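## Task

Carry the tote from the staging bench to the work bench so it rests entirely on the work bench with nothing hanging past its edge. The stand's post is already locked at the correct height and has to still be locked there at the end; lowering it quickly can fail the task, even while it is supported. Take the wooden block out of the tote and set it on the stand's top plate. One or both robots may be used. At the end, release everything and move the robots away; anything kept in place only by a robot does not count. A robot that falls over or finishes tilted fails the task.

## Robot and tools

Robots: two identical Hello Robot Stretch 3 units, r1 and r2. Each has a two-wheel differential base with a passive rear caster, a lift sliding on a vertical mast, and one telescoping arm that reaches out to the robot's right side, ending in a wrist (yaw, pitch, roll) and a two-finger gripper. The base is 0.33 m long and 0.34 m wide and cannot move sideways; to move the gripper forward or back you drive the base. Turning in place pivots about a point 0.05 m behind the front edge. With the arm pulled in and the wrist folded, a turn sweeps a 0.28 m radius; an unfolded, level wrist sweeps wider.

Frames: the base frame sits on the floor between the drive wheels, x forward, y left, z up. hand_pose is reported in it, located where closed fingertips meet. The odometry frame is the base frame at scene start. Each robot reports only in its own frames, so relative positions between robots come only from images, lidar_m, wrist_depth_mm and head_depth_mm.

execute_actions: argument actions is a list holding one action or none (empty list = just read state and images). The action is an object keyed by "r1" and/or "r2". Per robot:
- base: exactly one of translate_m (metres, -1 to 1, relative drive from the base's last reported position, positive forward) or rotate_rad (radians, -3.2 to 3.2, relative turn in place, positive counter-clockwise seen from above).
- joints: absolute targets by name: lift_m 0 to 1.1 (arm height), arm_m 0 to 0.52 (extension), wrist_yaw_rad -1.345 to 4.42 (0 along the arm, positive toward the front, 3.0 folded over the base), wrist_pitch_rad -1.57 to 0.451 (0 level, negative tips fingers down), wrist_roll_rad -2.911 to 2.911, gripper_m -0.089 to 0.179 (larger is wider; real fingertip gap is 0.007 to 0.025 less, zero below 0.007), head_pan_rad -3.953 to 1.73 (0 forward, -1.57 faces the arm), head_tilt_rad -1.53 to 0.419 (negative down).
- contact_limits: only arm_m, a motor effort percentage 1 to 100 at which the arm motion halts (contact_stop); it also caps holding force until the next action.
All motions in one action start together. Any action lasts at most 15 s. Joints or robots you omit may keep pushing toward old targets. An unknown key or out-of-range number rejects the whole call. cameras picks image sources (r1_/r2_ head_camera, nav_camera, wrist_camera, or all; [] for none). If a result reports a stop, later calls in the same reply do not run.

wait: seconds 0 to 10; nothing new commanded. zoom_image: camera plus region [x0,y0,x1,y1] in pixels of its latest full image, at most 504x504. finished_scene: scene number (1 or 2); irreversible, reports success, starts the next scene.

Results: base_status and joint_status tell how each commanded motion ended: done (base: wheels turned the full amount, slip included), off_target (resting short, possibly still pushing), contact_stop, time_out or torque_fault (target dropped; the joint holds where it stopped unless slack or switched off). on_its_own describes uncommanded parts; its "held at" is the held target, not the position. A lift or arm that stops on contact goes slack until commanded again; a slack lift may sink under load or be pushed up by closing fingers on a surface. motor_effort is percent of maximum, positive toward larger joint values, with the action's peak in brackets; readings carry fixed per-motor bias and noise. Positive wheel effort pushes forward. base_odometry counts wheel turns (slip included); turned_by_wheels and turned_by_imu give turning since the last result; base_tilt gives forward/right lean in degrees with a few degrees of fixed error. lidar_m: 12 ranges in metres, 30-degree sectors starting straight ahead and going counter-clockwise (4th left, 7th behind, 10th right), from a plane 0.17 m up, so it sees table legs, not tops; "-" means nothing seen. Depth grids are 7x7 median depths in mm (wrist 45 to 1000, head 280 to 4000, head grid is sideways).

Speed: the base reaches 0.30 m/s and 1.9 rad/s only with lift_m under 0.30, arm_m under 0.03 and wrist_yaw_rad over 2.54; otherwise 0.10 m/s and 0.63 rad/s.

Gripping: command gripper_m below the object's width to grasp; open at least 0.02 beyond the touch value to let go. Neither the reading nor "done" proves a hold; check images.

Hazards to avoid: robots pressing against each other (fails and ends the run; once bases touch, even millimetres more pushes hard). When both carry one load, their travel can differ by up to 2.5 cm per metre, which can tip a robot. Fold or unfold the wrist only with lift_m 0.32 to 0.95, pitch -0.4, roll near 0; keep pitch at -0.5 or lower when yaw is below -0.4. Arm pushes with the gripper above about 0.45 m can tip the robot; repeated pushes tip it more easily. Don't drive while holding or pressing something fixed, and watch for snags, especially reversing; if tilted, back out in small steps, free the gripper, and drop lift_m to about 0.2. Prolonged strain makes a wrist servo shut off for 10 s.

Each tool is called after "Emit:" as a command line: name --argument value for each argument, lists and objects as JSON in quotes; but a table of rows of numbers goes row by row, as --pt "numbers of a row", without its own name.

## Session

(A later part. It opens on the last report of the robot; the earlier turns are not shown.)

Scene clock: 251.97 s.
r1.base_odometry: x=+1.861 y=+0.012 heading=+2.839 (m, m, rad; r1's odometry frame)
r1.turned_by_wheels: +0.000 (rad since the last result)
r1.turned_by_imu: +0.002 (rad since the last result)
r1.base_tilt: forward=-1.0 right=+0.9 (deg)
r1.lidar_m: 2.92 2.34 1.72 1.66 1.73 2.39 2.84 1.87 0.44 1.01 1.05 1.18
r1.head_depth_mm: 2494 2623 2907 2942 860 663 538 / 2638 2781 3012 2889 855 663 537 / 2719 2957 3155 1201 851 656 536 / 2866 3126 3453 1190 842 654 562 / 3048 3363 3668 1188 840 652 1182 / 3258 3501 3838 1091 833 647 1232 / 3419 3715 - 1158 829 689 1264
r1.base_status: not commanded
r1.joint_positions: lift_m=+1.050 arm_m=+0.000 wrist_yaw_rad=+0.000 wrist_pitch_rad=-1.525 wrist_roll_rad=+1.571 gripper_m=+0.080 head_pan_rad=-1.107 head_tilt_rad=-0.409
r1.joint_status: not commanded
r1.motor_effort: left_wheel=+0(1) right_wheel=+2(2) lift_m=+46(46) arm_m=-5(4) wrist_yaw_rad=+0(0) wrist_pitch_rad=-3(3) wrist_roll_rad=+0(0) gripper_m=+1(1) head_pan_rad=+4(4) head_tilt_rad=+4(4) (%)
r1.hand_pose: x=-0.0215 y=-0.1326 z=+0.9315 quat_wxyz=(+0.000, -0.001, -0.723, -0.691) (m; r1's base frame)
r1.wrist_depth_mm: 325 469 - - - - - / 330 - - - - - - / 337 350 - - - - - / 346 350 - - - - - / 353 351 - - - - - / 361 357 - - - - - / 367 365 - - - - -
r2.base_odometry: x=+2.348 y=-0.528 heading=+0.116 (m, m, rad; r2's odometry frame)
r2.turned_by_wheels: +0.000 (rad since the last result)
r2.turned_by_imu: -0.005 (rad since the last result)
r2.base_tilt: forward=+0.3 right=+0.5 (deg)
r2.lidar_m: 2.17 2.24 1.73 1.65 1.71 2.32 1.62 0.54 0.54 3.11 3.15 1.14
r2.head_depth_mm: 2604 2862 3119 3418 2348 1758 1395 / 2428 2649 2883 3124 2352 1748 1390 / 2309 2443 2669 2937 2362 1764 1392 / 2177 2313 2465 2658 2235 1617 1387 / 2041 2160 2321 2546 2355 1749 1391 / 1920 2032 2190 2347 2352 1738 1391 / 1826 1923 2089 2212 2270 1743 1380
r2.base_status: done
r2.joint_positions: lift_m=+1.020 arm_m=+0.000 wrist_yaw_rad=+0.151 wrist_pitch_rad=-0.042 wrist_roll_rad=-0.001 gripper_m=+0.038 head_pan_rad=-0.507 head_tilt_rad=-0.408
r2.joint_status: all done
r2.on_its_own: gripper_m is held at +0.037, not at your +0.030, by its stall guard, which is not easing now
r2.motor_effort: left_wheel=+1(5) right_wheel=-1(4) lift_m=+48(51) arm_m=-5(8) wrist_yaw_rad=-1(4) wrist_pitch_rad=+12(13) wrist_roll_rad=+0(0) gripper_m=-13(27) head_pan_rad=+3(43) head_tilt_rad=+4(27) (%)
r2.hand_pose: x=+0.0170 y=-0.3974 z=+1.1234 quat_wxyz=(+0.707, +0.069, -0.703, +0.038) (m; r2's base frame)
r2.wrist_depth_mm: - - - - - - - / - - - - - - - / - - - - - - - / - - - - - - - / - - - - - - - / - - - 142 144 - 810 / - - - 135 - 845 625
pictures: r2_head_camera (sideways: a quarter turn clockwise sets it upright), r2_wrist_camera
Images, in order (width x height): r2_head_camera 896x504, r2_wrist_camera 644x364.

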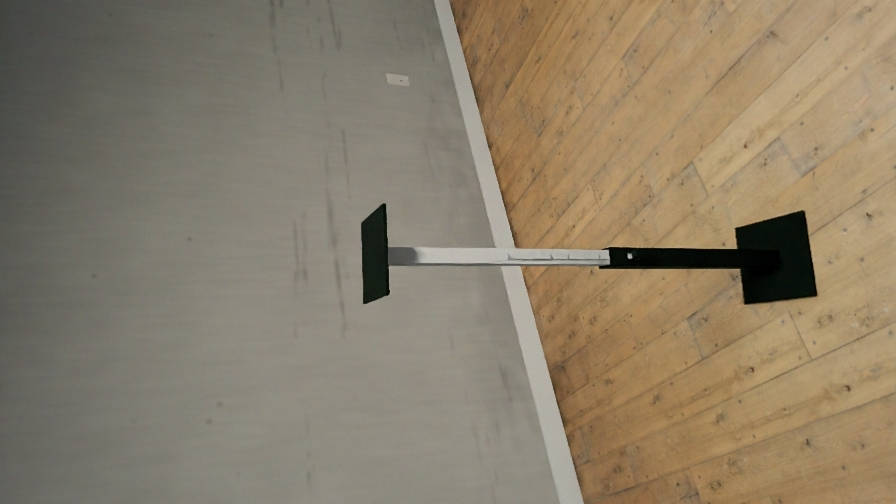

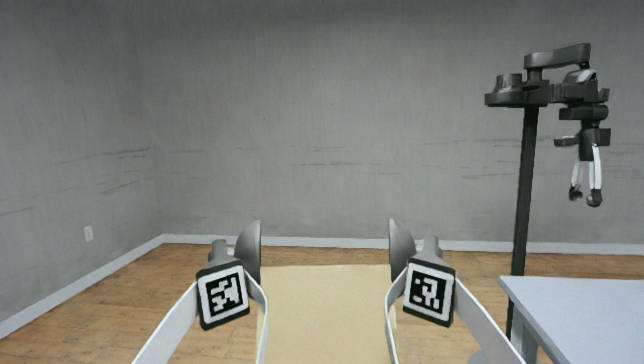

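Emit:
execute_actions --actions '[{"r2":{"joints":{"gripper_m":0.022,"head_pan_rad":-1.5,"head_tilt_rad":-0.45}},"r1":{"joints":{"head_pan_rad":-2.0,"head_tilt_rad":-0.2,"lift_m":0.95}}}]' --cameras '["r2_wrist_camera","r2_head_camera","r1_head_camera"]'

Scene clock: 260.73 s.
r1.base_odometry: x=+1.861 y=+0.012 heading=+2.839 (m, m, rad; r1's odometry frame)
r1.turned_by_wheels: +0.000 (rad since the last result)
r1.turned_by_imu: +0.001 (rad since the last result)
r1.base_tilt: forward=-1.0 right=+0.9 (deg)
r1.lidar_m: 2.92 2.34 1.73 1.67 1.73 2.39 2.83 1.86 0.44 1.01 1.05 1.18
r1.head_depth_mm: 3108 3499 3684 3801 2815 1977 1614 / 3157 3370 3549 3734 2832 1951 - / 2984 3214 3287 3488 2764 1951 - / 2873 2992 1582 3378 2620 851 - / 2771 2904 3000 3199 2589 810 - / 2626 2748 2868 3066 2733 806 622 / 2533 2704 2793 2938 2666 801 621
r1.base_status: not commanded
r1.joint_positions: lift_m=+0.950 arm_m=+0.000 wrist_yaw_rad=+0.000 wrist_pitch_rad=-1.525 wrist_roll_rad=+1.571 gripper_m=+0.080 head_pan_rad=-1.993 head_tilt_rad=-0.211
r1.joint_status: all done
r1.motor_effort: left_wheel=-2(1) right_wheel=+2(2) lift_m=+36(40) arm_m=-4(4) wrist_yaw_rad=+0(0) wrist_pitch_rad=-3(3) wrist_roll_rad=-1(1) gripper_m=+0(0) head_pan_rad=-5(58) head_tilt_rad=+5(19) (%)
r1.hand_pose: x=-0.0215 y=-0.1326 z=+0.8318 quat_wxyz=(+0.000, -0.001, -0.723, -0.691) (m; r1's base frame)
r1.wrist_depth_mm: 305 994 978 969 953 932 919 / 304 - 997 985 - 951 926 / 253 - - - - 957 961 / 252 - - - - 978 984 / 251 - - - - - 997 / 251 - - - - - - / 258 - - - - - -
r2.base_odometry: x=+2.348 y=-0.528 heading=+0.116 (m, m, rad; r2's odometry frame)
r2.turned_by_wheels: +0.000 (rad since the last result)
r2.turned_by_imu: -0.001 (rad since the last result)
r2.base_tilt: forward=+0.2 right=+0.4 (deg)
r2.lidar_m: 2.17 2.24 1.73 1.65 1.71 2.32 1.63 0.54 0.54 3.10 3.15 1.15
r2.head_depth_mm: 2684 2847 3064 3239 2327 - - / 2662 2833 3074 3280 - - - / 2666 2838 3103 3305 - - - / 2669 2877 3130 3218 368 1530 1335 / 2683 2901 3177 3291 2236 1696 1354 / 2680 2927 3187 3253 2211 1674 1350 / 2745 2925 3198 3277 2216 1685 1355
r2.base_status: not commanded
r2.joint_positions: lift_m=+1.020 arm_m=+0.000 wrist_yaw_rad=+0.151 wrist_pitch_rad=-0.042 wrist_roll_rad=-0.001 gripper_m=+0.023 head_pan_rad=-1.493 head_tilt_rad=-0.444
r2.joint_status: all done
r2.motor_effort: left_wheel=+1(1) right_wheel=-1(1) lift_m=+48(49) arm_m=-5(5) wrist_yaw_rad=-1(1) wrist_pitch_rad=+12(12) wrist_roll_rad=+1(0) gripper_m=-18(75) head_pan_rad=-3(40) head_tilt_rad=-3(7) (%)
r2.hand_pose: x=+0.0170 y=-0.3974 z=+1.1234 quat_wxyz=(+0.707, +0.069, -0.703, +0.038) (m; r2's base frame)
r2.wrist_depth_mm: - - - - - - - / - - - - - - - / - - - - - - - / - - - - - - - / - - - - - - - / - - - 141 143 - 799 / - - - 134 - 835 624
pictures: r1_head_camera (sideways: a quarter turn clockwise sets it upright), r2_head_camera (sideways: a quarter turn clockwise sets it upright), r2_wrist_camera
Images, in order (width x height): r1_head_camera 896x504, r2_head_camera 896x504, r2_wrist_camera 644x364.

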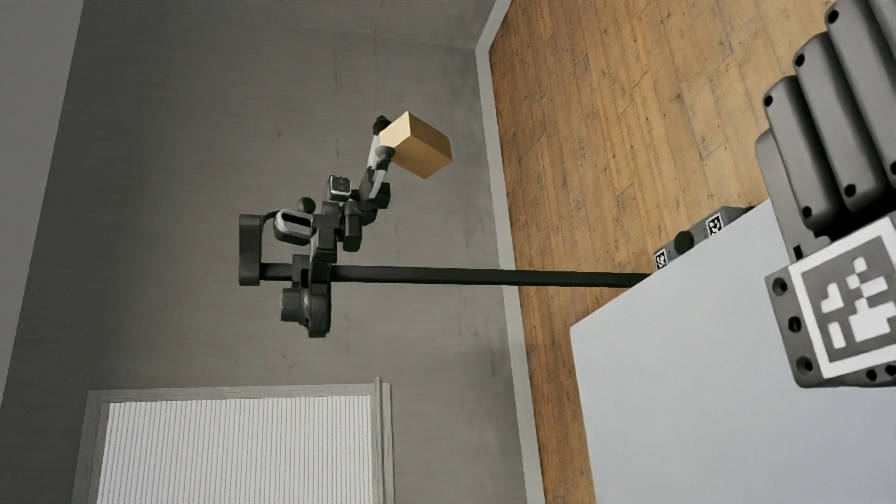

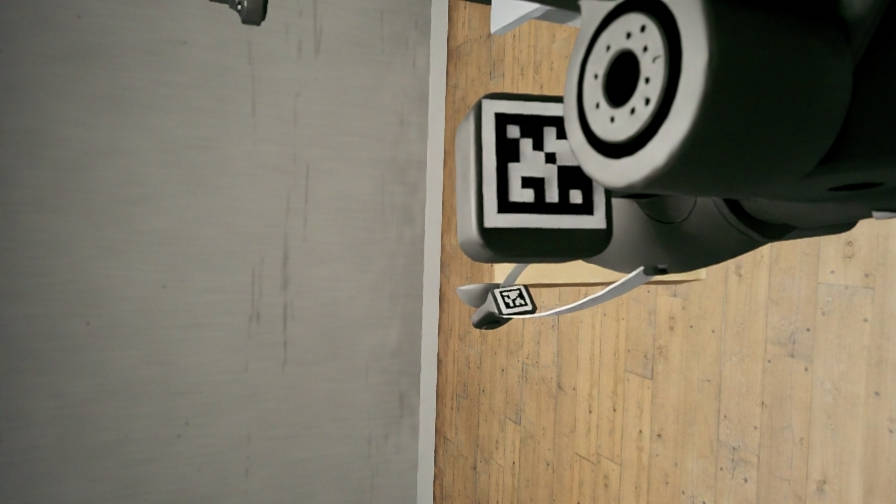

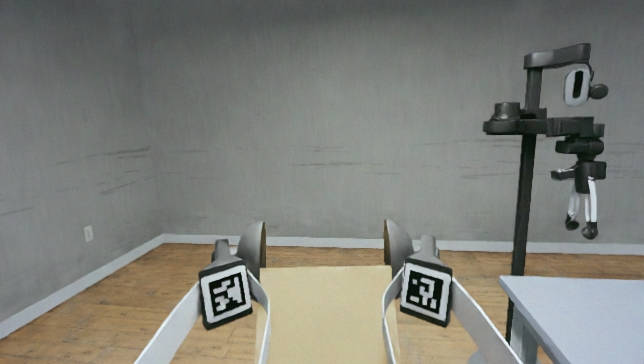

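Emit:
execute_actions --actions '[{"r2":{"base":{"translate_m":0.98},"joints":{"lift_m":1.09}},"r1":{"base":{"translate_m":-1.0},"joints":{"head_pan_rad":-2.1}}}]' --cameras '["r2_wrist_camera","r2_head_camera","r1_head_camera","r2_nav_camera"]'

Scene clock: 275.30 s.
r1.base_odometry: x=+2.815 y=-0.286 heading=+2.839 (m, m, rad; r1's odometry frame)
r1.turned_by_wheels: +0.000 (rad since the last result)
r1.turned_by_imu: +0.007 (rad since the last result)
r1.base_tilt: forward=-1.1 right=+1.0 (deg)
r1.lidar_m: 2.16 2.35 1.73 1.68 1.75 1.90 1.83 1.91 1.05 3.06 1.21 0.79
r1.head_depth_mm: 2123 2212 2259 2332 2365 1971 1562 / 2422 2512 2595 2625 2623 1968 - / 2758 2920 2918 3072 2596 1879 - / 2985 3142 3272 3471 2766 1945 - / 2841 2955 1567 3321 2615 1694 - / 2672 2817 2907 3136 2718 1845 - / 2568 2693 2821 2947 2651 1869 1520
r1.base_status: done
r1.joint_positions: lift_m=+0.950 arm_m=+0.000 wrist_yaw_rad=+0.000 wrist_pitch_rad=-1.525 wrist_roll_rad=+1.571 gripper_m=+0.080 head_pan_rad=-2.093 head_tilt_rad=-0.211
r1.joint_status: all done
r1.motor_effort: left_wheel=-1(8) right_wheel=+2(2) lift_m=+36(36) arm_m=-4(4) wrist_yaw_rad=+0(1) wrist_pitch_rad=-3(3) wrist_roll_rad=+0(1) gripper_m=+0(1) head_pan_rad=-5(18) head_tilt_rad=+4(4) (%)
r1.hand_pose: x=-0.0215 y=-0.1326 z=+0.8318 quat_wxyz=(+0.000, -0.001, -0.723, -0.691) (m; r1's base frame)
r1.wrist_depth_mm: - 996 977 960 946 944 907 / - - - 977 - 952 945 / - - - - - 951 962 / - - - - - 996 983 / - - - - - - 999 / - - - - - - - / - - - - - - -
r2.base_odometry: x=+3.321 y=-0.414 heading=+0.116 (m, m, rad; r2's odometry frame)
r2.turned_by_wheels: +0.000 (rad since the last result)
r2.turned_by_imu: -0.005 (rad since the last result)
r2.base_tilt: forward=+0.3 right=+0.5 (deg)
r2.lidar_m: 1.19 1.23 1.65 1.67 1.73 2.33 1.56 1.42 1.52 0.55 1.72 1.24
r2.head_depth_mm: 2636 2762 - - - - - / 2616 2810 - - - - - / 2636 2847 - - - - 1322 / 2632 2861 3097 344 333 713 819 / 2679 2871 3118 3152 2037 1688 1349 / 2694 2912 3168 3265 2223 1685 1348 / 2668 2882 3008 2911 2205 1665 1345
r2.base_status: done
r2.joint_positions: lift_m=+1.090 arm_m=+0.000 wrist_yaw_rad=+0.151 wrist_pitch_rad=-0.042 wrist_roll_rad=-0.001 gripper_m=+0.023 head_pan_rad=-1.493 head_tilt_rad=-0.444
r2.joint_status: all done
r2.motor_effort: left_wheel=+1(7) right_wheel=-1(2) lift_m=+48(48) arm_m=-6(5) wrist_yaw_rad=-1(1) wrist_pitch_rad=+12(12) wrist_roll_rad=+0(0) gripper_m=-18(18) head_pan_rad=-3(3) head_tilt_rad=-3(3) (%)
r2.hand_pose: x=+0.0170 y=-0.3974 z=+1.1934 quat_wxyz=(+0.707, +0.069, -0.703, +0.038) (m; r2's base frame)
r2.wrist_depth_mm: - - - - - - - / - - - - - - - / - - - - - - - / - - - - - - - / - - - - - - - / - - - 142 143 - - / - - - 133 - - -
pictures: r1_head_camera (sideways: a quarter turn clockwise sets it upright), r2_head_camera (sideways: a quarter turn clockwise sets it upright), r2_nav_camera (sideways: a quarter turn counterclockwise sets it upright), r2_wrist_camera
Images, in order (width x height): r1_head_camera 896x504, r2_head_camera 896x504, r2_nav_camera 672x504, r2_wrist_camera 644x364.

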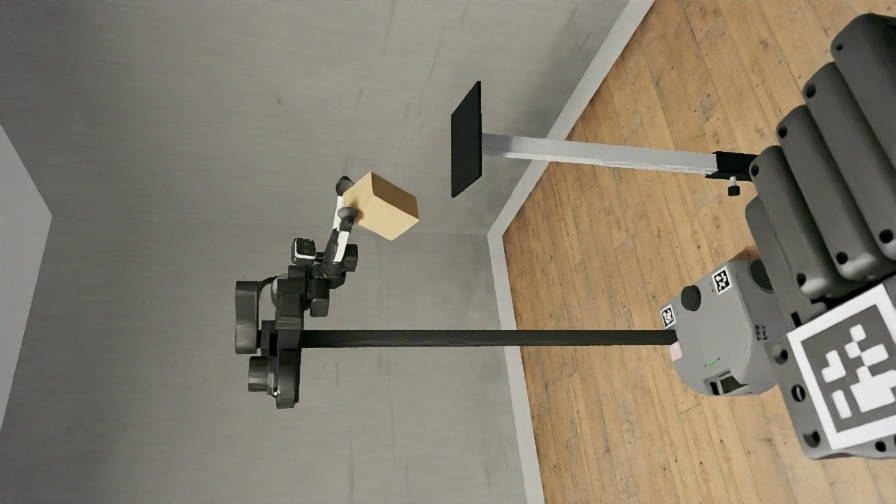

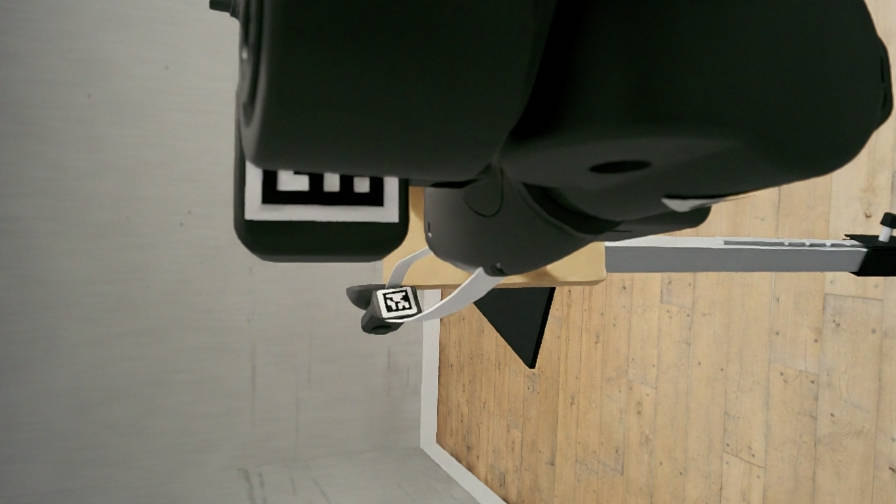

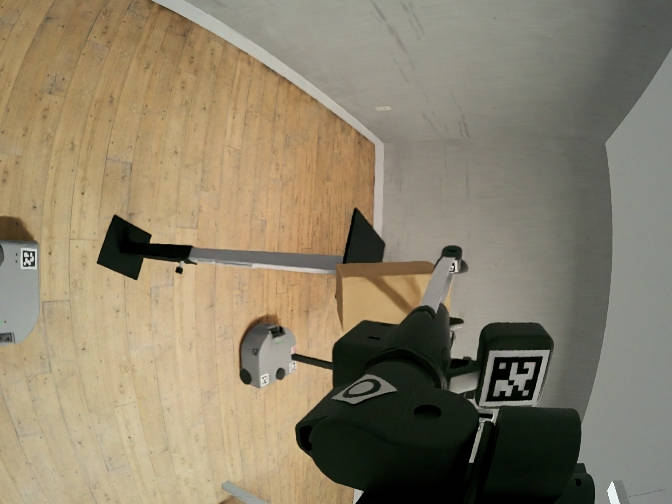

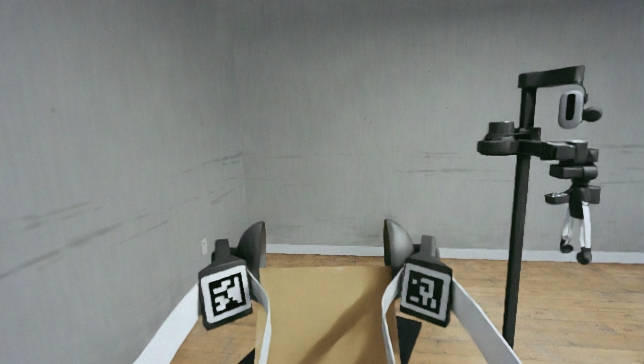

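Emit:
execute_actions --actions '[{"r2":{"base":{"translate_m":0.066},"joints":{"wrist_yaw_rad":0.0,"arm_m":0.2,"head_pan_rad":-1.57}},"r1":{"joints":{"head_pan_rad":-2.25}}}]' --cameras '["r2_head_camera","r1_head_camera","r2_nav_camera"]'

Scene clock: 280.63 s.
r1.base_odometry: x=+2.815 y=-0.286 heading=+2.839 (m, m, rad; r1's odometry frame)
r1.turned_by_wheels: +0.000 (rad since the last result)
r1.turned_by_imu: +0.001 (rad since the last result)
r1.base_tilt: forward=-1.0 right=+1.0 (deg)
r1.lidar_m: 2.15 2.35 1.73 1.68 1.75 1.89 1.83 1.91 1.06 3.05 1.22 0.79
r1.head_depth_mm: 1870 1930 1998 2054 2129 1973 1514 / 2068 2147 2216 2299 2335 1980 1532 / 2315 2439 2454 2555 2590 1950 - / 2626 2786 2698 1139 2566 1788 - / 2940 3154 3103 3489 2739 1916 - / 2860 2966 3069 3291 2548 1671 - / 2681 2771 2918 3062 2691 1849 -
r1.base_status: not commanded
r1.joint_positions: lift_m=+0.950 arm_m=+0.000 wrist_yaw_rad=+0.000 wrist_pitch_rad=-1.525 wrist_roll_rad=+1.571 gripper_m=+0.080 head_pan_rad=-2.243 head_tilt_rad=-0.211
r1.joint_status: all done
r1.motor_effort: left_wheel=-1(1) right_wheel=+2(2) lift_m=+36(36) arm_m=-4(4) wrist_yaw_rad=+0(0) wrist_pitch_rad=-3(3) wrist_roll_rad=+0(1) gripper_m=+1(0) head_pan_rad=-5(25) head_tilt_rad=+5(5) (%)
r1.hand_pose: x=-0.0215 y=-0.1326 z=+0.8318 quat_wxyz=(+0.000, -0.001, -0.723, -0.691) (m; r1's base frame)
r1.wrist_depth_mm: - - 981 949 946 935 923 / - - - 974 - 969 935 / - - - - - 958 959 / - - - - - 981 985 / - - - - - - 996 / - - - - - - - / - - - - - - -
r2.base_odometry: x=+3.387 y=-0.406 heading=+0.116 (m, m, rad; r2's odometry frame)
r2.turned_by_wheels: +0.000 (rad since the last result)
r2.turned_by_imu: -0.001 (rad since the last result)
r2.base_tilt: forward=+0.4 right=+0.5 (deg)
r2.lidar_m: 1.12 1.16 1.56 1.67 1.73 2.34 1.56 1.48 1.55 0.55 1.62 1.17
r2.head_depth_mm: 2696 2805 3083 2937 1875 1609 1355 / 2662 - - 3115 2222 1664 1358 / 2693 2823 - 648 1949 1691 1357 / 2669 2850 3079 647 629 1577 1252 / 2674 2855 3095 3277 2122 1688 1362 / 2708 2865 3086 3230 2210 1684 1349 / 2643 2835 3052 3049 2222 1671 1347
r2.base_status: done
r2.joint_positions: lift_m=+1.090 arm_m=+0.200 wrist_yaw_rad=+0.001 wrist_pitch_rad=-0.042 wrist_roll_rad=-0.001 gripper_m=+0.023 head_pan_rad=-1.563 head_tilt_rad=-0.444
r2.joint_status: all done
r2.motor_effort: left_wheel=+1(6) right_wheel=-1(1) lift_m=+48(48) arm_m=+4(5) wrist_yaw_rad=-1(6) wrist_pitch_rad=+12(12) wrist_roll_rad=+0(0) gripper_m=-19(19) head_pan_rad=-3(12) head_tilt_rad=-3(3) (%)
r2.hand_pose: x=-0.0211 y=-0.5996 z=+1.1934 quat_wxyz=(+0.707, +0.016, -0.706, -0.015) (m; r2's base frame)
r2.wrist_depth_mm: - - - - - - - / - - - - - - - / - - - - - - - / - - - - - - - / - - - - - - - / - - - 142 143 - - / - - - 134 - - -
pictures: r1_head_camera (sideways: a quarter turn clockwise sets it upright), r2_head_camera (sideways: a quarter turn clockwise sets it upright), r2_nav_camera (sideways: a quarter turn counterclockwise sets it upright)
Images, in order (width x height): r1_head_camera 896x504, r2_head_camera 896x504, r2_nav_camera 672x504.

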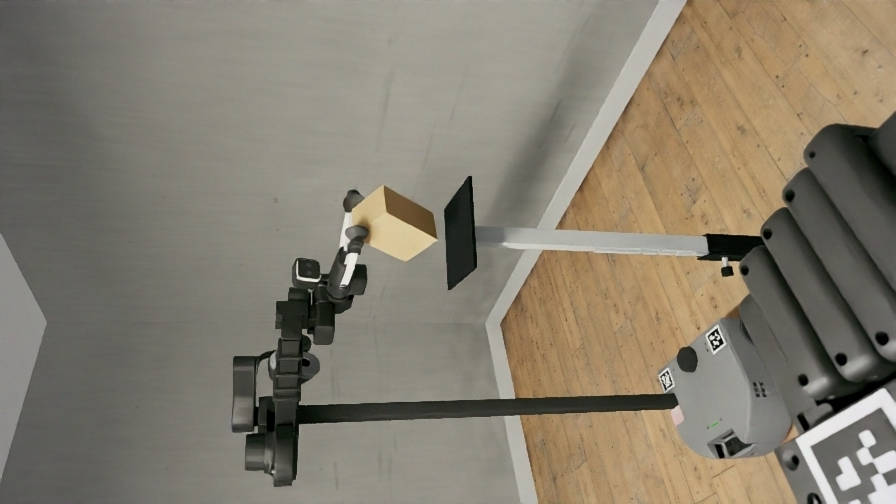

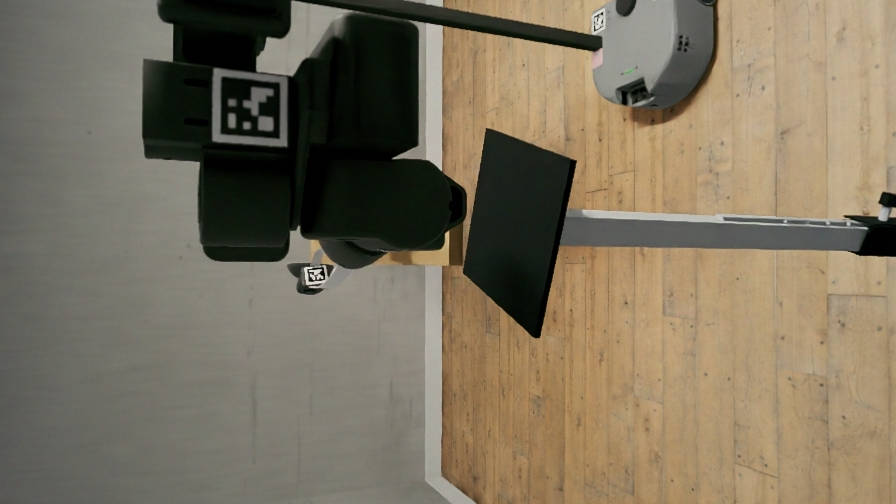

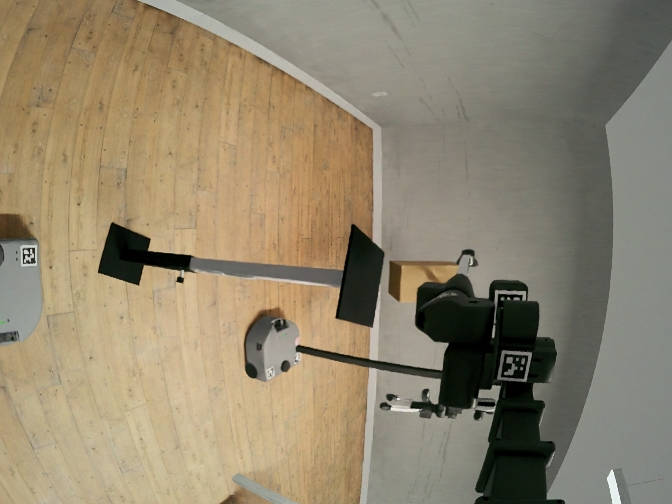

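Emit:
execute_actions --actions '[{"r2":{"joints":{"arm_m":0.22,"lift_m":1.06}}}]' --cameras '["r2_head_camera","r1_head_camera"]'

Emit:
zoom_image --camera "r1_head_camera" --region '[300,130,540,330]'

Scene clock: 287.10 s.
r1.base_odometry: x=+2.815 y=-0.286 heading=+2.839 (m, m, rad; r1's odometry frame)
r1.turned_by_wheels: +0.000 (rad since the last result)
r1.turned_by_imu: +0.001 (rad since the last result)
r1.base_tilt: forward=-1.1 right=+0.8 (deg)
r1.lidar_m: 2.15 2.35 1.73 1.68 1.75 1.90 1.84 1.92 1.05 3.05 1.22 0.79
r1.head_depth_mm: 1882 1938 2001 2051 2133 1983 1520 / 2107 2166 2199 2318 2347 1962 1531 / 2348 2432 2466 2523 2604 1940 - / 2623 2750 2778 1137 2586 1788 - / 2966 3160 3238 3542 2750 1940 - / 2821 2981 3084 3283 2595 1681 - / 2672 2788 2858 3058 2698 1824 -
r1.base_status: not commanded
r1.joint_positions: lift_m=+0.950 arm_m=+0.000 wrist_yaw_rad=+0.000 wrist_pitch_rad=-1.525 wrist_roll_rad=+1.571 gripper_m=+0.080 head_pan_rad=-2.243 head_tilt_rad=-0.211
r1.joint_status: not commanded
r1.motor_effort: left_wheel=-1(2) right_wheel=+2(2) lift_m=+36(36) arm_m=-4(4) wrist_yaw_rad=+0(0) wrist_pitch_rad=-3(3) wrist_roll_rad=-1(1) gripper_m=+0(0) head_pan_rad=-5(5) head_tilt_rad=+5(5) (%)
r1.hand_pose: x=-0.0215 y=-0.1326 z=+0.8318 quat_wxyz=(+0.000, -0.001, -0.723, -0.691) (m; r1's base frame)
r1.wrist_depth_mm: - 989 975 984 947 941 927 / - - - 979 - 936 945 / - - - - - 960 970 / - - - - - 984 969 / - - - - - - 997 / - - - - - - - / - - - - - - -
r2.base_odometry: x=+3.387 y=-0.406 heading=+0.116 (m, m, rad; r2's odometry frame)
r2.turned_by_wheels: +0.000 (rad since the last result)
r2.turned_by_imu: -0.001 (rad since the last result)
r2.base_tilt: forward=+0.2 right=+0.5 (deg)
r2.lidar_m: 1.12 1.16 1.56 1.68 1.73 2.33 1.56 1.48 1.55 0.55 1.62 1.17
r2.head_depth_mm: 2650 2854 - 2886 1876 1608 1370 / 2683 2814 - 2901 2219 1663 1353 / 2655 2859 - 646 1958 1683 1354 / 2660 2858 3082 647 630 1576 1256 / 2646 2881 3060 3225 2126 1680 1352 / 2629 2852 3053 3245 2205 1687 1346 / 2651 2818 3091 3049 2204 1685 1350
r2.base_status: not commanded
r2.joint_positions: lift_m=+1.060 arm_m=+0.220 wrist_yaw_rad=+0.001 wrist_pitch_rad=-0.042 wrist_roll_rad=-0.001 gripper_m=+0.023 head_pan_rad=-1.563 head_tilt_rad=-0.444
r2.joint_status: all done
r2.motor_effort: left_wheel=+1(1) right_wheel=-1(1) lift_m=+27(41) arm_m=+4(4) wrist_yaw_rad=-1(2) wrist_pitch_rad=+12(12) wrist_roll_rad=+0(0) gripper_m=-19(18) head_pan_rad=-3(3) head_tilt_rad=-3(3) (%)
r2.hand_pose: x=-0.0211 y=-0.6196 z=+1.1640 quat_wxyz=(+0.707, +0.016, -0.706, -0.015) (m; r2's base frame)
r2.wrist_depth_mm: - - - - - - - / - - - - - - - / - - - - - - - / - - - - - - - / - - - - - - - / - - - 141 143 - - / - - - 133 - - -
pictures: r1_head_camera (sideways: a quarter turn clockwise sets it upright), r2_head_camera (sideways: a quarter turn clockwise sets it upright)
Images, in order (width x height): r1_head_camera 896x504, r2_head_camera 896x504.

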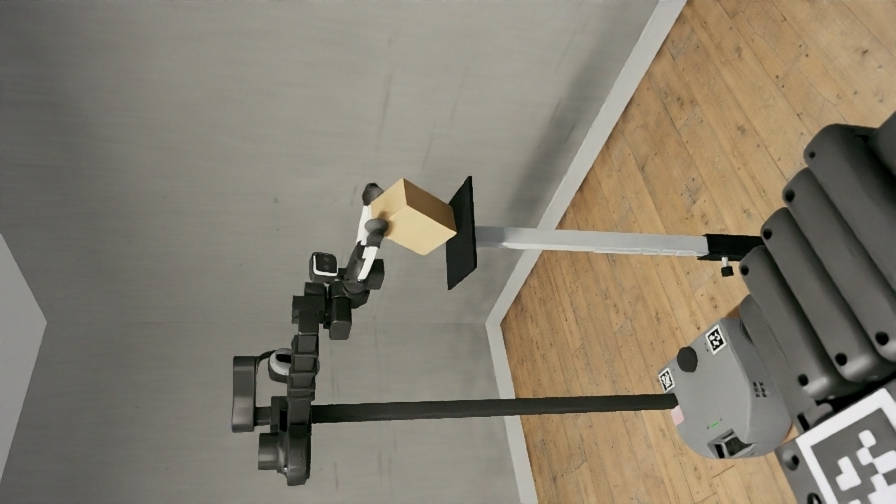

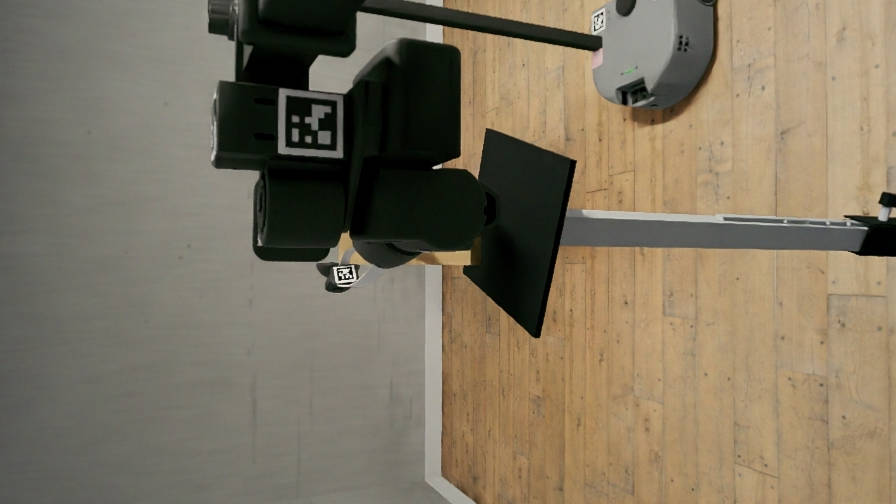

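Region (300, 130, 540, 330) of r1_head_camera's 896x504 image, scaled by 2.100, with more detail than that image has.

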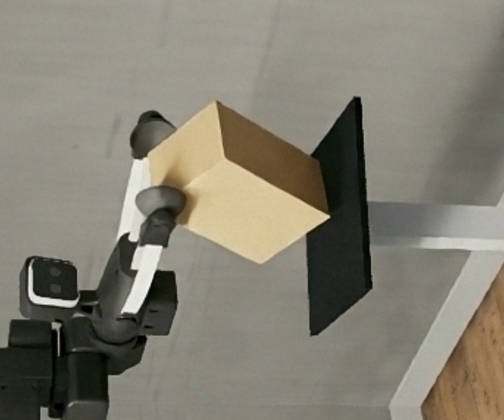

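Emit:
execute_actions --actions '[{"r2":{"joints":{"lift_m":1.048}}}]' --cameras '[]'

Emit:
execute_actions --actions '[{"r2":{"joints":{"lift_m":1.04}}}]' --cameras '["r2_head_camera","r1_head_camera"]'

Emit:
zoom_image --camera "r1_head_camera" --region '[300,130,540,330]'

Scene clock: 290.60 s.
r1.base_odometry: x=+2.815 y=-0.286 heading=+2.839 (m, m, rad; r1's odometry frame)
r1.turned_by_wheels: +0.000 (rad since the last result)
r1.turned_by_imu: +0.001 (rad since the last result)
r1.base_tilt: forward=-1.1 right=+1.0 (deg)
r1.lidar_m: 2.15 2.35 1.74 1.68 1.75 1.90 1.83 1.91 1.05 3.05 1.21 0.78
r1.head_depth_mm: 1873 1916 2011 2070 2136 1969 1514 / 2088 2139 2247 2300 2379 1954 1543 / 2354 2409 2492 2508 2593 1946 - / 2621 2749 2726 2867 2598 1767 - / 2987 3105 1442 3411 2709 1938 - / 2866 2980 1545 3230 2578 1688 - / 2640 2801 2824 3054 2686 1816 -
r1.base_status: not commanded
r1.joint_positions: lift_m=+0.950 arm_m=+0.000 wrist_yaw_rad=+0.000 wrist_pitch_rad=-1.525 wrist_roll_rad=+1.571 gripper_m=+0.080 head_pan_rad=-2.243 head_tilt_rad=-0.211
r1.joint_status: not commanded
r1.motor_effort: left_wheel=-1(2) right_wheel=+2(2) lift_m=+36(36) arm_m=-4(4) wrist_yaw_rad=+0(1) wrist_pitch_rad=-3(3) wrist_roll_rad=-1(0) gripper_m=+1(1) head_pan_rad=-5(4) head_tilt_rad=+5(5) (%)
r1.hand_pose: x=-0.0215 y=-0.1326 z=+0.8318 quat_wxyz=(+0.000, -0.001, -0.723, -0.691) (m; r1's base frame)
r1.wrist_depth_mm: - 992 - 957 949 918 922 / - - 995 987 - 946 942 / - - - 991 - 966 955 / - - - - - 991 989 / - - - - - - 1000 / - - - - - - - / - - - - - - -
r2.base_odometry: x=+3.387 y=-0.406 heading=+0.116 (m, m, rad; r2's odometry frame)
r2.turned_by_wheels: +0.000 (rad since the last result)
r2.turned_by_imu: -0.001 (rad since the last result)
r2.base_tilt: forward=+0.4 right=+0.4 (deg)
r2.lidar_m: 1.12 1.16 1.56 1.67 1.73 2.34 1.56 1.48 1.55 0.55 1.63 1.17
r2.head_depth_mm: 2646 2780 - 2927 1892 1593 1365 / 2651 2901 - 2848 2218 1657 1355 / 2644 2882 - - 1971 1689 1353 / 2698 2835 2993 644 630 1573 1249 / 2675 2813 3086 3224 2134 1694 1347 / 2649 2860 3133 3281 2205 1681 1354 / 2633 2846 3074 3066 2221 1681 1362
r2.base_status: not commanded
r2.joint_positions: lift_m=+1.048 arm_m=+0.220 wrist_yaw_rad=+0.001 wrist_pitch_rad=-0.043 wrist_roll_rad=-0.001 gripper_m=+0.023 head_pan_rad=-1.563 head_tilt_rad=-0.444
r2.joint_status: all done
r2.motor_effort: left_wheel=+1(1) right_wheel=-1(1) lift_m=+28(27) arm_m=+4(5) wrist_yaw_rad=-1(2) wrist_pitch_rad=+12(12) wrist_roll_rad=+0(0) gripper_m=-18(18) head_pan_rad=-3(3) head_tilt_rad=-3(3) (%)
r2.hand_pose: x=-0.0211 y=-0.6196 z=+1.1520 quat_wxyz=(+0.707, +0.016, -0.706, -0.015) (m; r2's base frame)
r2.wrist_depth_mm: - - - - - - - / - - - - - - - / - - - - - - - / - - - - - - - / - - - - - - - / - - - 141 143 - - / - - - 133 - - -
pictures: none
No camera images: the call's "cameras" was empty. Leave "cameras" out to get every camera's image.

Scene clock: 291.30 s.
r1.base_odometry: x=+2.815 y=-0.286 heading=+2.839 (m, m, rad; r1's odometry frame)
r1.turned_by_wheels: +0.000 (rad since the last result)
r1.turned_by_imu: +0.000 (rad since the last result)
r1.base_tilt: forward=-0.9 right=+1.0 (deg)
r1.lidar_m: 2.15 2.35 1.74 1.67 1.75 1.90 1.84 1.92 1.06 3.06 1.21 0.79
r1.head_depth_mm: 1866 1944 1995 2070 2094 1947 1520 / 2075 2172 2226 2314 2341 1953 1520 / 2349 2360 2526 2537 2628 1952 - / 2611 2764 2776 1135 2561 1796 - / 3000 3146 3154 3511 2758 1934 - / 2836 2980 1540 3277 2555 1680 - / 2680 2761 2864 3056 2716 1838 -
r1.base_status: not commanded
r1.joint_positions: lift_m=+0.950 arm_m=+0.000 wrist_yaw_rad=+0.000 wrist_pitch_rad=-1.525 wrist_roll_rad=+1.571 gripper_m=+0.080 head_pan_rad=-2.243 head_tilt_rad=-0.211
r1.joint_status: not commanded
r1.motor_effort: left_wheel=-1(2) right_wheel=+2(2) lift_m=+36(36) arm_m=-4(4) wrist_yaw_rad=+0(0) wrist_pitch_rad=-3(3) wrist_roll_rad=+0(1) gripper_m=+0(0) head_pan_rad=-5(5) head_tilt_rad=+4(4) (%)
r1.hand_pose: x=-0.0215 y=-0.1326 z=+0.8318 quat_wxyz=(+0.000, -0.001, -0.723, -0.691) (m; r1's base frame)
r1.wrist_depth_mm: 997 - 968 953 955 918 922 / - - - 982 - 970 950 / - - - 997 - 955 954 / - - - - - 996 977 / - - - - - - - / - - - - - - - / - - - - - - -
r2.base_odometry: x=+3.387 y=-0.406 heading=+0.116 (m, m, rad; r2's odometry frame)
r2.turned_by_wheels: +0.000 (rad since the last result)
r2.turned_by_imu: +0.000 (rad since the last result)
r2.base_tilt: forward=+0.2 right=+0.4 (deg)
r2.lidar_m: 1.12 1.16 1.56 1.67 1.73 2.34 1.56 1.48 1.55 0.55 1.62 1.17
r2.head_depth_mm: 2658 2824 - 2898 1876 1614 1362 / 2662 2885 - - 2226 1660 1364 / 2670 2881 - - 1971 1683 1359 / 2643 2895 3054 1875 632 1583 1250 / 2625 2922 3124 3220 2131 1673 1348 / 2659 2863 3084 3293 2210 1683 1348 / 2629 2809 3097 3103 2210 1680 1354
r2.base_status: not commanded
r2.joint_positions: lift_m=+1.040 arm_m=+0.220 wrist_yaw_rad=+0.001 wrist_pitch_rad=-0.018 wrist_roll_rad=-0.001 gripper_m=+0.023 head_pan_rad=-1.563 head_tilt_rad=-0.444
r2.joint_status: all done
r2.motor_effort: left_wheel=+1(1) right_wheel=-1(1) lift_m=+24(26) arm_m=+4(5) wrist_yaw_rad=-2(1) wrist_pitch_rad=+5(12) wrist_roll_rad=+0(0) gripper_m=-19(18) head_pan_rad=-3(3) head_tilt_rad=-3(3) (%)
r2.hand_pose: x=-0.0211 y=-0.6204 z=+1.1504 quat_wxyz=(+0.708, +0.007, -0.707, -0.006) (m; r2's base frame)
r2.wrist_depth_mm: - - - - - - - / - - - - - - - / - - - - - - - / - - - - - - - / - - - - - - - / - - - 141 143 - - / - - - 133 - - -
pictures: r1_head_camera (sideways: a quarter turn clockwise sets it upright), r2_head_camera (sideways: a quarter turn clockwise sets it upright)
Images, in order (width x height): r1_head_camera 896x504, r2_head_camera 896x504.

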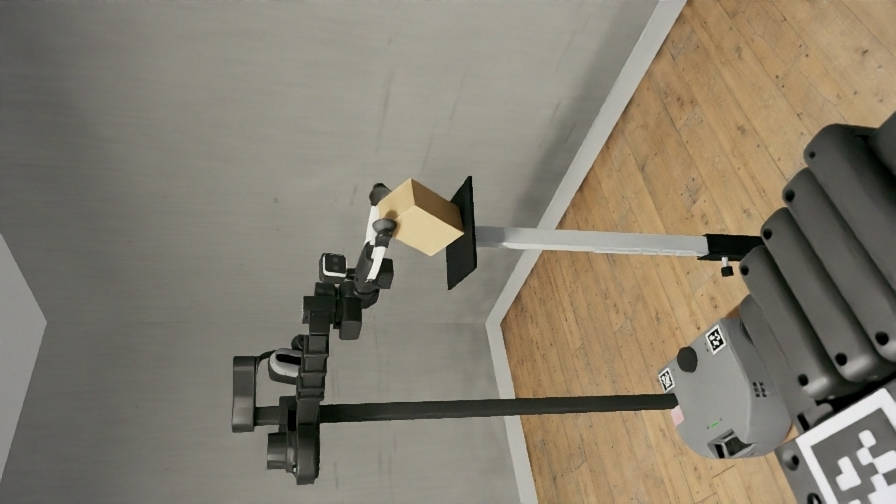

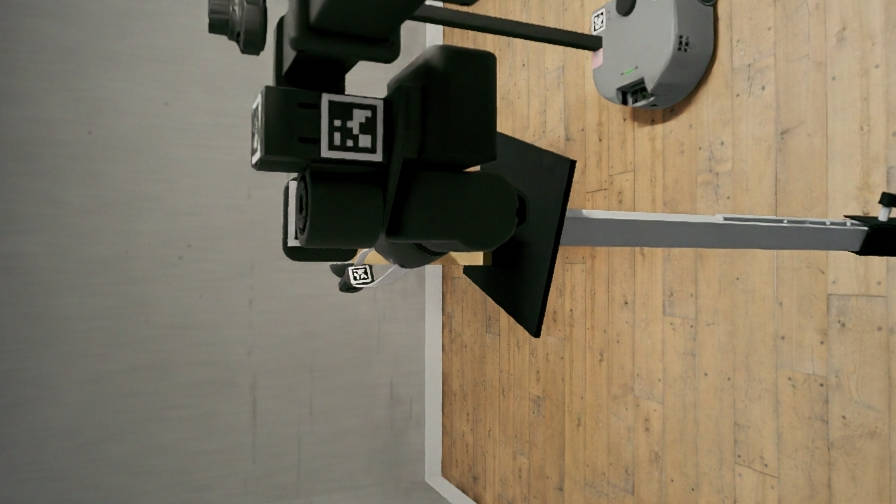

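Region (300, 130, 540, 330) of r1_head_camera's 896x504 image, scaled by 2.100, with more detail than that image has.

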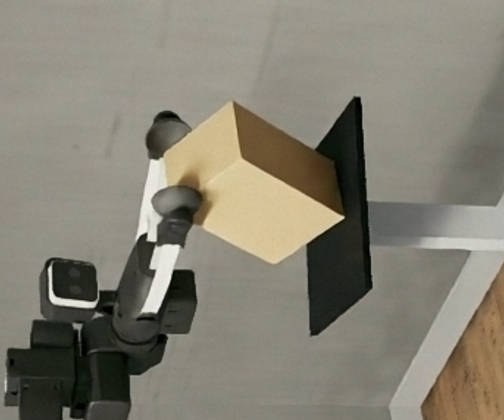

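Touching. Pivot it upright.

Emit:
execute_actions --actions '[{"r2":{"joints":{"lift_m":1.034,"arm_m":0.195}}}]' --cameras '["r2_wrist_camera","r1_head_camera"]'

Emit:
zoom_image --camera "r1_head_camera" --region '[300,130,540,330]'

Scene clock: 294.77 s.
r1.base_odometry: x=+2.815 y=-0.286 heading=+2.839 (m, m, rad; r1's odometry frame)
r1.turned_by_wheels: +0.000 (rad since the last result)
r1.turned_by_imu: +0.001 (rad since the last result)
r1.base_tilt: forward=-1.0 right=+0.9 (deg)
r1.lidar_m: 2.16 2.35 1.74 1.67 1.75 1.90 1.84 1.91 1.05 3.05 1.22 0.79
r1.head_depth_mm: 1896 1929 2014 2072 2132 1990 1516 / 2071 2173 2220 2297 2374 1960 1537 / 2356 2403 2467 2540 2648 1970 - / 2606 2789 2810 1137 2528 1789 - / 2983 3170 1485 3458 2703 1932 - / 2798 2973 1538 3243 2577 1688 - / 2645 2815 2884 3040 2690 1804 -
r1.base_status: not commanded
r1.joint_positions: lift_m=+0.950 arm_m=+0.000 wrist_yaw_rad=+0.000 wrist_pitch_rad=-1.525 wrist_roll_rad=+1.571 gripper_m=+0.080 head_pan_rad=-2.243 head_tilt_rad=-0.211
r1.joint_status: not commanded
r1.motor_effort: left_wheel=-2(2) right_wheel=+2(2) lift_m=+36(36) arm_m=-4(4) wrist_yaw_rad=+1(0) wrist_pitch_rad=-3(3) wrist_roll_rad=+0(1) gripper_m=+0(1) head_pan_rad=-5(5) head_tilt_rad=+4(5) (%)
r1.hand_pose: x=-0.0215 y=-0.1326 z=+0.8318 quat_wxyz=(+0.000, -0.001, -0.723, -0.691) (m; r1's base frame)
r1.wrist_depth_mm: 996 997 987 970 949 935 932 / - - 988 974 - 948 938 / - - - - - 970 948 / - - - - - 990 987 / - - - - - - 982 / - - - - - - - / - - - - - - -
r2.base_odometry: x=+3.387 y=-0.406 heading=+0.116 (m, m, rad; r2's odometry frame)
r2.turned_by_wheels: +0.000 (rad since the last result)
r2.turned_by_imu: -0.001 (rad since the last result)
r2.base_tilt: forward=+0.3 right=+0.4 (deg)
r2.lidar_m: 1.12 1.16 1.56 1.68 1.73 2.33 1.56 1.47 1.55 0.55 1.63 1.17
r2.head_depth_mm: 2666 2811 3062 2996 1863 1609 1360 / 2666 2900 - - 2214 1642 1358 / 2644 2848 - - 2055 1688 1361 / 2683 2843 3051 1889 642 1572 1244 / 2680 2827 3091 3231 2123 1688 1347 / 2624 2846 3077 3258 2199 1678 1361 / 2630 2843 3027 3049 2207 1680 1352
r2.base_status: not commanded
r2.joint_positions: lift_m=+1.034 arm_m=+0.195 wrist_yaw_rad=+0.001 wrist_pitch_rad=-0.003 wrist_roll_rad=-0.001 gripper_m=+0.023 head_pan_rad=-1.563 head_tilt_rad=-0.444
r2.joint_status: all done
r2.motor_effort: left_wheel=+1(1) right_wheel=-1(1) lift_m=+23(23) arm_m=-6(6) wrist_yaw_rad=-1(2) wrist_pitch_rad=+0(5) wrist_roll_rad=+0(0) gripper_m=-19(18) head_pan_rad=-3(3) head_tilt_rad=-2(3) (%)
r2.hand_pose: x=-0.0211 y=-0.5965 z=+1.1483 quat_wxyz=(+0.708, +0.002, -0.707, -0.001) (m; r2's base frame)
r2.wrist_depth_mm: - - - - - - - / - - - - - - - / - - - - - - - / - - - - - - - / - - - - - - - / - - - 141 142 - - / - - - 136 - - -
pictures: r1_head_camera (sideways: a quarter turn clockwise sets it upright), r2_wrist_camera
Images, in order (width x height): r1_head_camera 896x504, r2_wrist_camera 644x364.

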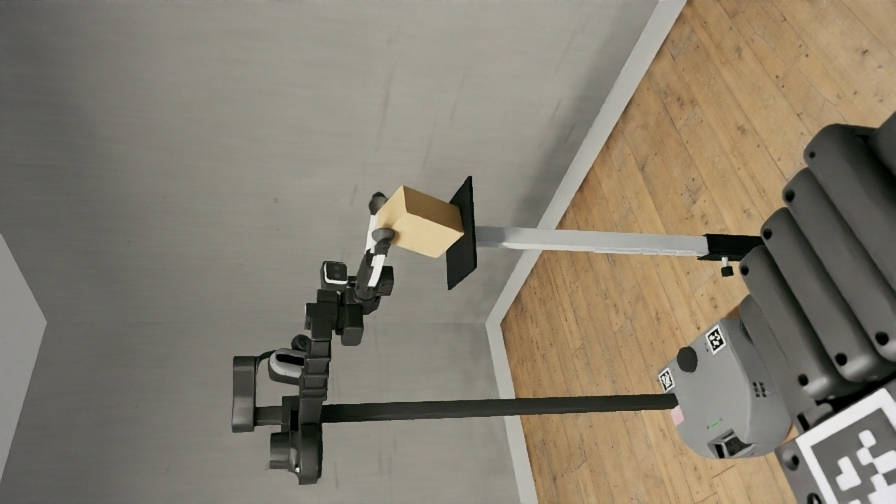

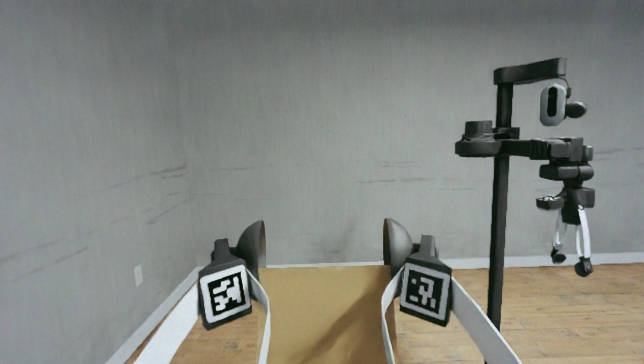

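Region (300, 130, 540, 330) of r1_head_camera's 896x504 image, scaled by 2.100, with more detail than that image has.

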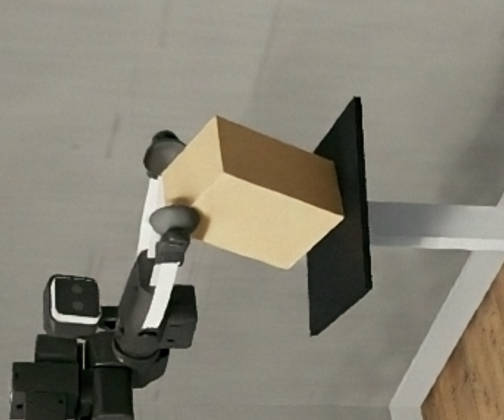

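Works.

Emit:
execute_actions --actions '[{"r2":{"joints":{"lift_m":1.028,"arm_m":0.172}}}]' --cameras '[]'

Emit:
execute_actions --actions '[{"r2":{"joints":{"lift_m":1.019,"arm_m":0.153}}}]' --cameras '["r2_wrist_camera","r1_head_camera"]'

Emit:
zoom_image --camera "r1_head_camera" --region '[300,130,540,330]'

Scene clock: 299.87 s.
r1.base_odometry: x=+2.815 y=-0.286 heading=+2.839 (m, m, rad; r1's odometry frame)
r1.turned_by_wheels: +0.000 (rad since the last result)
r1.turned_by_imu: +0.001 (rad since the last result)
r1.base_tilt: forward=-1.0 right=+1.0 (deg)
r1.lidar_m: 2.15 2.35 1.74 1.68 1.75 1.90 1.83 1.91 1.05 3.04 1.22 0.79
r1.head_depth_mm: 1867 1942 2013 2050 2130 1979 1497 / 2060 2172 2227 2310 2361 1953 1543 / 2358 2405 2498 2563 2638 1928 - / 2647 2744 2833 1118 2584 1802 - / 2953 3113 1475 3454 2745 1924 - / 2842 2975 1553 3276 2561 1679 - / 2692 2788 2884 3067 2684 1812 -
r1.base_status: not commanded
r1.joint_positions: lift_m=+0.950 arm_m=+0.000 wrist_yaw_rad=+0.000 wrist_pitch_rad=-1.525 wrist_roll_rad=+1.571 gripper_m=+0.080 head_pan_rad=-2.243 head_tilt_rad=-0.211
r1.joint_status: not commanded
r1.motor_effort: left_wheel=-1(2) right_wheel=+2(2) lift_m=+36(36) arm_m=-4(4) wrist_yaw_rad=+1(1) wrist_pitch_rad=-3(3) wrist_roll_rad=+0(0) gripper_m=+1(0) head_pan_rad=-5(4) head_tilt_rad=+5(5) (%)
r1.hand_pose: x=-0.0215 y=-0.1326 z=+0.8318 quat_wxyz=(+0.000, -0.001, -0.723, -0.691) (m; r1's base frame)
r1.wrist_depth_mm: - 999 997 961 954 941 928 / - - 983 982 - 950 943 / - - - 998 - 962 949 / - - - - - 993 976 / - - - - - 999 - / - - - - - - - / - - - - - - -
r2.base_odometry: x=+3.387 y=-0.406 heading=+0.116 (m, m, rad; r2's odometry frame)
r2.turned_by_wheels: +0.000 (rad since the last result)
r2.turned_by_imu: -0.001 (rad since the last result)
r2.base_tilt: forward=+0.2 right=+0.4 (deg)
r2.lidar_m: 1.12 1.16 1.56 1.67 1.73 2.34 1.56 1.48 1.55 0.55 1.63 1.17
r2.head_depth_mm: 2694 2793 3081 3071 1827 1596 1359 / 2666 2910 3006 - 2057 1668 1362 / 2673 2865 3073 - 2033 1695 1360 / 2626 2869 3039 3069 1966 1578 1247 / 2647 2842 3141 3217 2139 1686 1355 / 2646 2867 3057 3229 2230 1677 1358 / 2647 2857 3085 3086 2194 1680 1359
r2.base_status: not commanded
r2.joint_positions: lift_m=+1.028 arm_m=+0.172 wrist_yaw_rad=+0.001 wrist_pitch_rad=-0.006 wrist_roll_rad=-0.001 gripper_m=+0.023 head_pan_rad=-1.563 head_tilt_rad=-0.444
r2.joint_status: all done
r2.motor_effort: left_wheel=+1(1) right_wheel=-1(1) lift_m=+24(23) arm_m=-5(6) wrist_yaw_rad=-2(1) wrist_pitch_rad=+1(5) wrist_roll_rad=+0(0) gripper_m=-19(18) head_pan_rad=-3(3) head_tilt_rad=-4(3) (%)
r2.hand_pose: x=-0.0211 y=-0.5734 z=+1.1416 quat_wxyz=(+0.708, +0.003, -0.707, -0.002) (m; r2's base frame)
r2.wrist_depth_mm: - - - - - - - / - - - - - - - / - - - - - - - / - - - - - - - / - - - - - - - / - - - 142 142 - - / - - - 140 - - -
pictures: none
No camera images: the call's "cameras" was empty. Leave "cameras" out to get every camera's image.

Scene clock: 300.90 s.
r1.base_odometry: x=+2.815 y=-0.286 heading=+2.839 (m, m, rad; r1's odometry frame)
r1.turned_by_wheels: +0.000 (rad since the last result)
r1.turned_by_imu: +0.000 (rad since the last result)
r1.base_tilt: forward=-1.0 right=+0.9 (deg)
r1.lidar_m: 2.15 2.35 1.74 1.68 1.75 1.90 1.84 1.91 1.06 3.05 1.22 0.79
r1.head_depth_mm: 1880 1938 1968 2080 2142 1972 1512 / 2090 2166 2234 2275 2371 1968 1542 / 2332 2422 2528 2576 2652 1946 - / 2659 2817 2820 1080 2593 1791 - / 2975 3110 1483 3453 2735 1932 - / 2810 2931 1552 3331 2547 1689 - / 2677 2781 2869 3001 2683 1826 -
r1.base_status: not commanded
r1.joint_positions: lift_m=+0.950 arm_m=+0.000 wrist_yaw_rad=+0.000 wrist_pitch_rad=-1.525 wrist_roll_rad=+1.571 gripper_m=+0.080 head_pan_rad=-2.243 head_tilt_rad=-0.211
r1.joint_status: not commanded
r1.motor_effort: left_wheel=-2(1) right_wheel=+2(2) lift_m=+36(36) arm_m=-3(4) wrist_yaw_rad=+0(0) wrist_pitch_rad=-3(3) wrist_roll_rad=-1(1) gripper_m=+0(1) head_pan_rad=-5(5) head_tilt_rad=+4(4) (%)
r1.hand_pose: x=-0.0215 y=-0.1326 z=+0.8318 quat_wxyz=(+0.000, -0.001, -0.723, -0.691) (m; r1's base frame)
r1.wrist_depth_mm: - 965 967 963 957 938 917 / - 998 - 986 - 954 942 / - - - - - 966 947 / - - - - - 995 975 / - - - - - - - / - - - - - - - / - - - - - - -
r2.base_odometry: x=+3.387 y=-0.406 heading=+0.116 (m, m, rad; r2's odometry frame)
r2.turned_by_wheels: +0.000 (rad since the last result)
r2.turned_by_imu: +0.000 (rad since the last result)
r2.base_tilt: forward=+0.5 right=+0.3 (deg)
r2.lidar_m: 1.12 1.16 1.56 1.68 1.73 2.34 1.56 1.48 1.55 0.55 1.63 1.17
r2.head_depth_mm: 2681 2853 3114 - - 1602 1357 / 2660 2872 3052 - - 1644 1356 / 2647 2893 3079 - - 1691 1357 / 2683 2843 3092 - 2038 1581 1249 / 2627 2871 3102 3228 2124 1686 1350 / 2642 2826 3034 3281 2215 1681 1345 / 2672 2846 3048 3069 2217 1671 1355
r2.base_status: not commanded
r2.joint_positions: lift_m=+1.019 arm_m=+0.153 wrist_yaw_rad=+0.001 wrist_pitch_rad=-0.006 wrist_roll_rad=-0.001 gripper_m=+0.023 head_pan_rad=-1.563 head_tilt_rad=-0.444
r2.joint_status: all done
r2.motor_effort: left_wheel=+1(1) right_wheel=-1(1) lift_m=+24(25) arm_m=-5(5) wrist_yaw_rad=-1(2) wrist_pitch_rad=+2(4) wrist_roll_rad=+0(0) gripper_m=-18(19) head_pan_rad=-3(3) head_tilt_rad=-3(2) (%)
r2.hand_pose: x=-0.0211 y=-0.5544 z=+1.1324 quat_wxyz=(+0.708, +0.003, -0.707, -0.002) (m; r2's base frame)
r2.wrist_depth_mm: - - - - - - - / - - - - - - - / - - - - - - - / - - - - - - - / - - - 208 - - - / - - - 143 142 - - / - - - 144 - - -
pictures: r1_head_camera (sideways: a quarter turn clockwise sets it upright), r2_wrist_camera
Images, in order (width x height): r1_head_camera 896x504, r2_wrist_camera 644x364.

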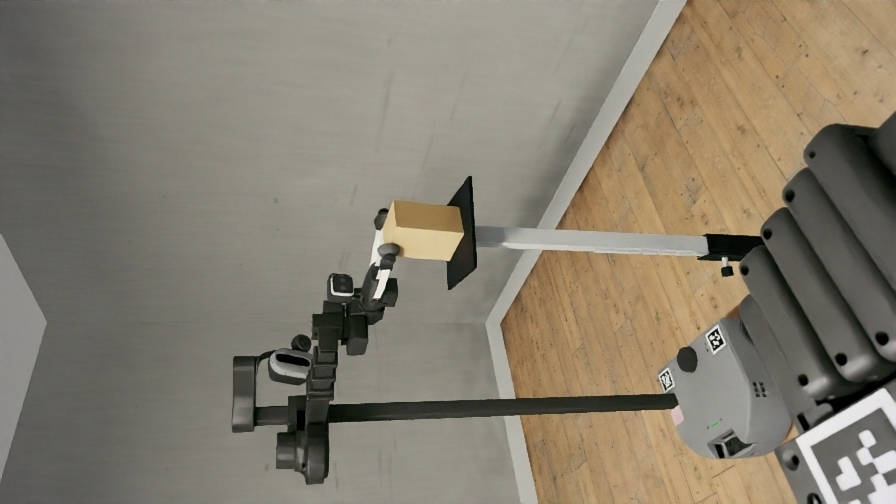

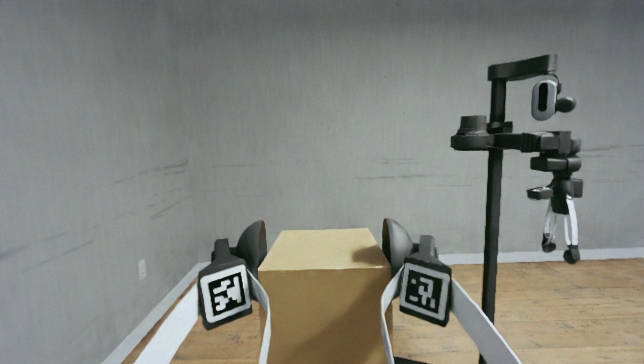

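Region (300, 130, 540, 330) of r1_head_camera's 896x504 image, scaled by 2.100, with more detail than that image has.

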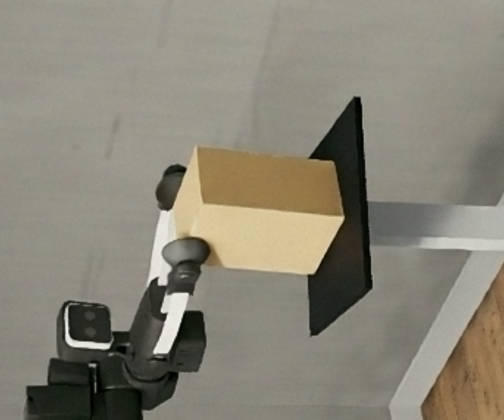

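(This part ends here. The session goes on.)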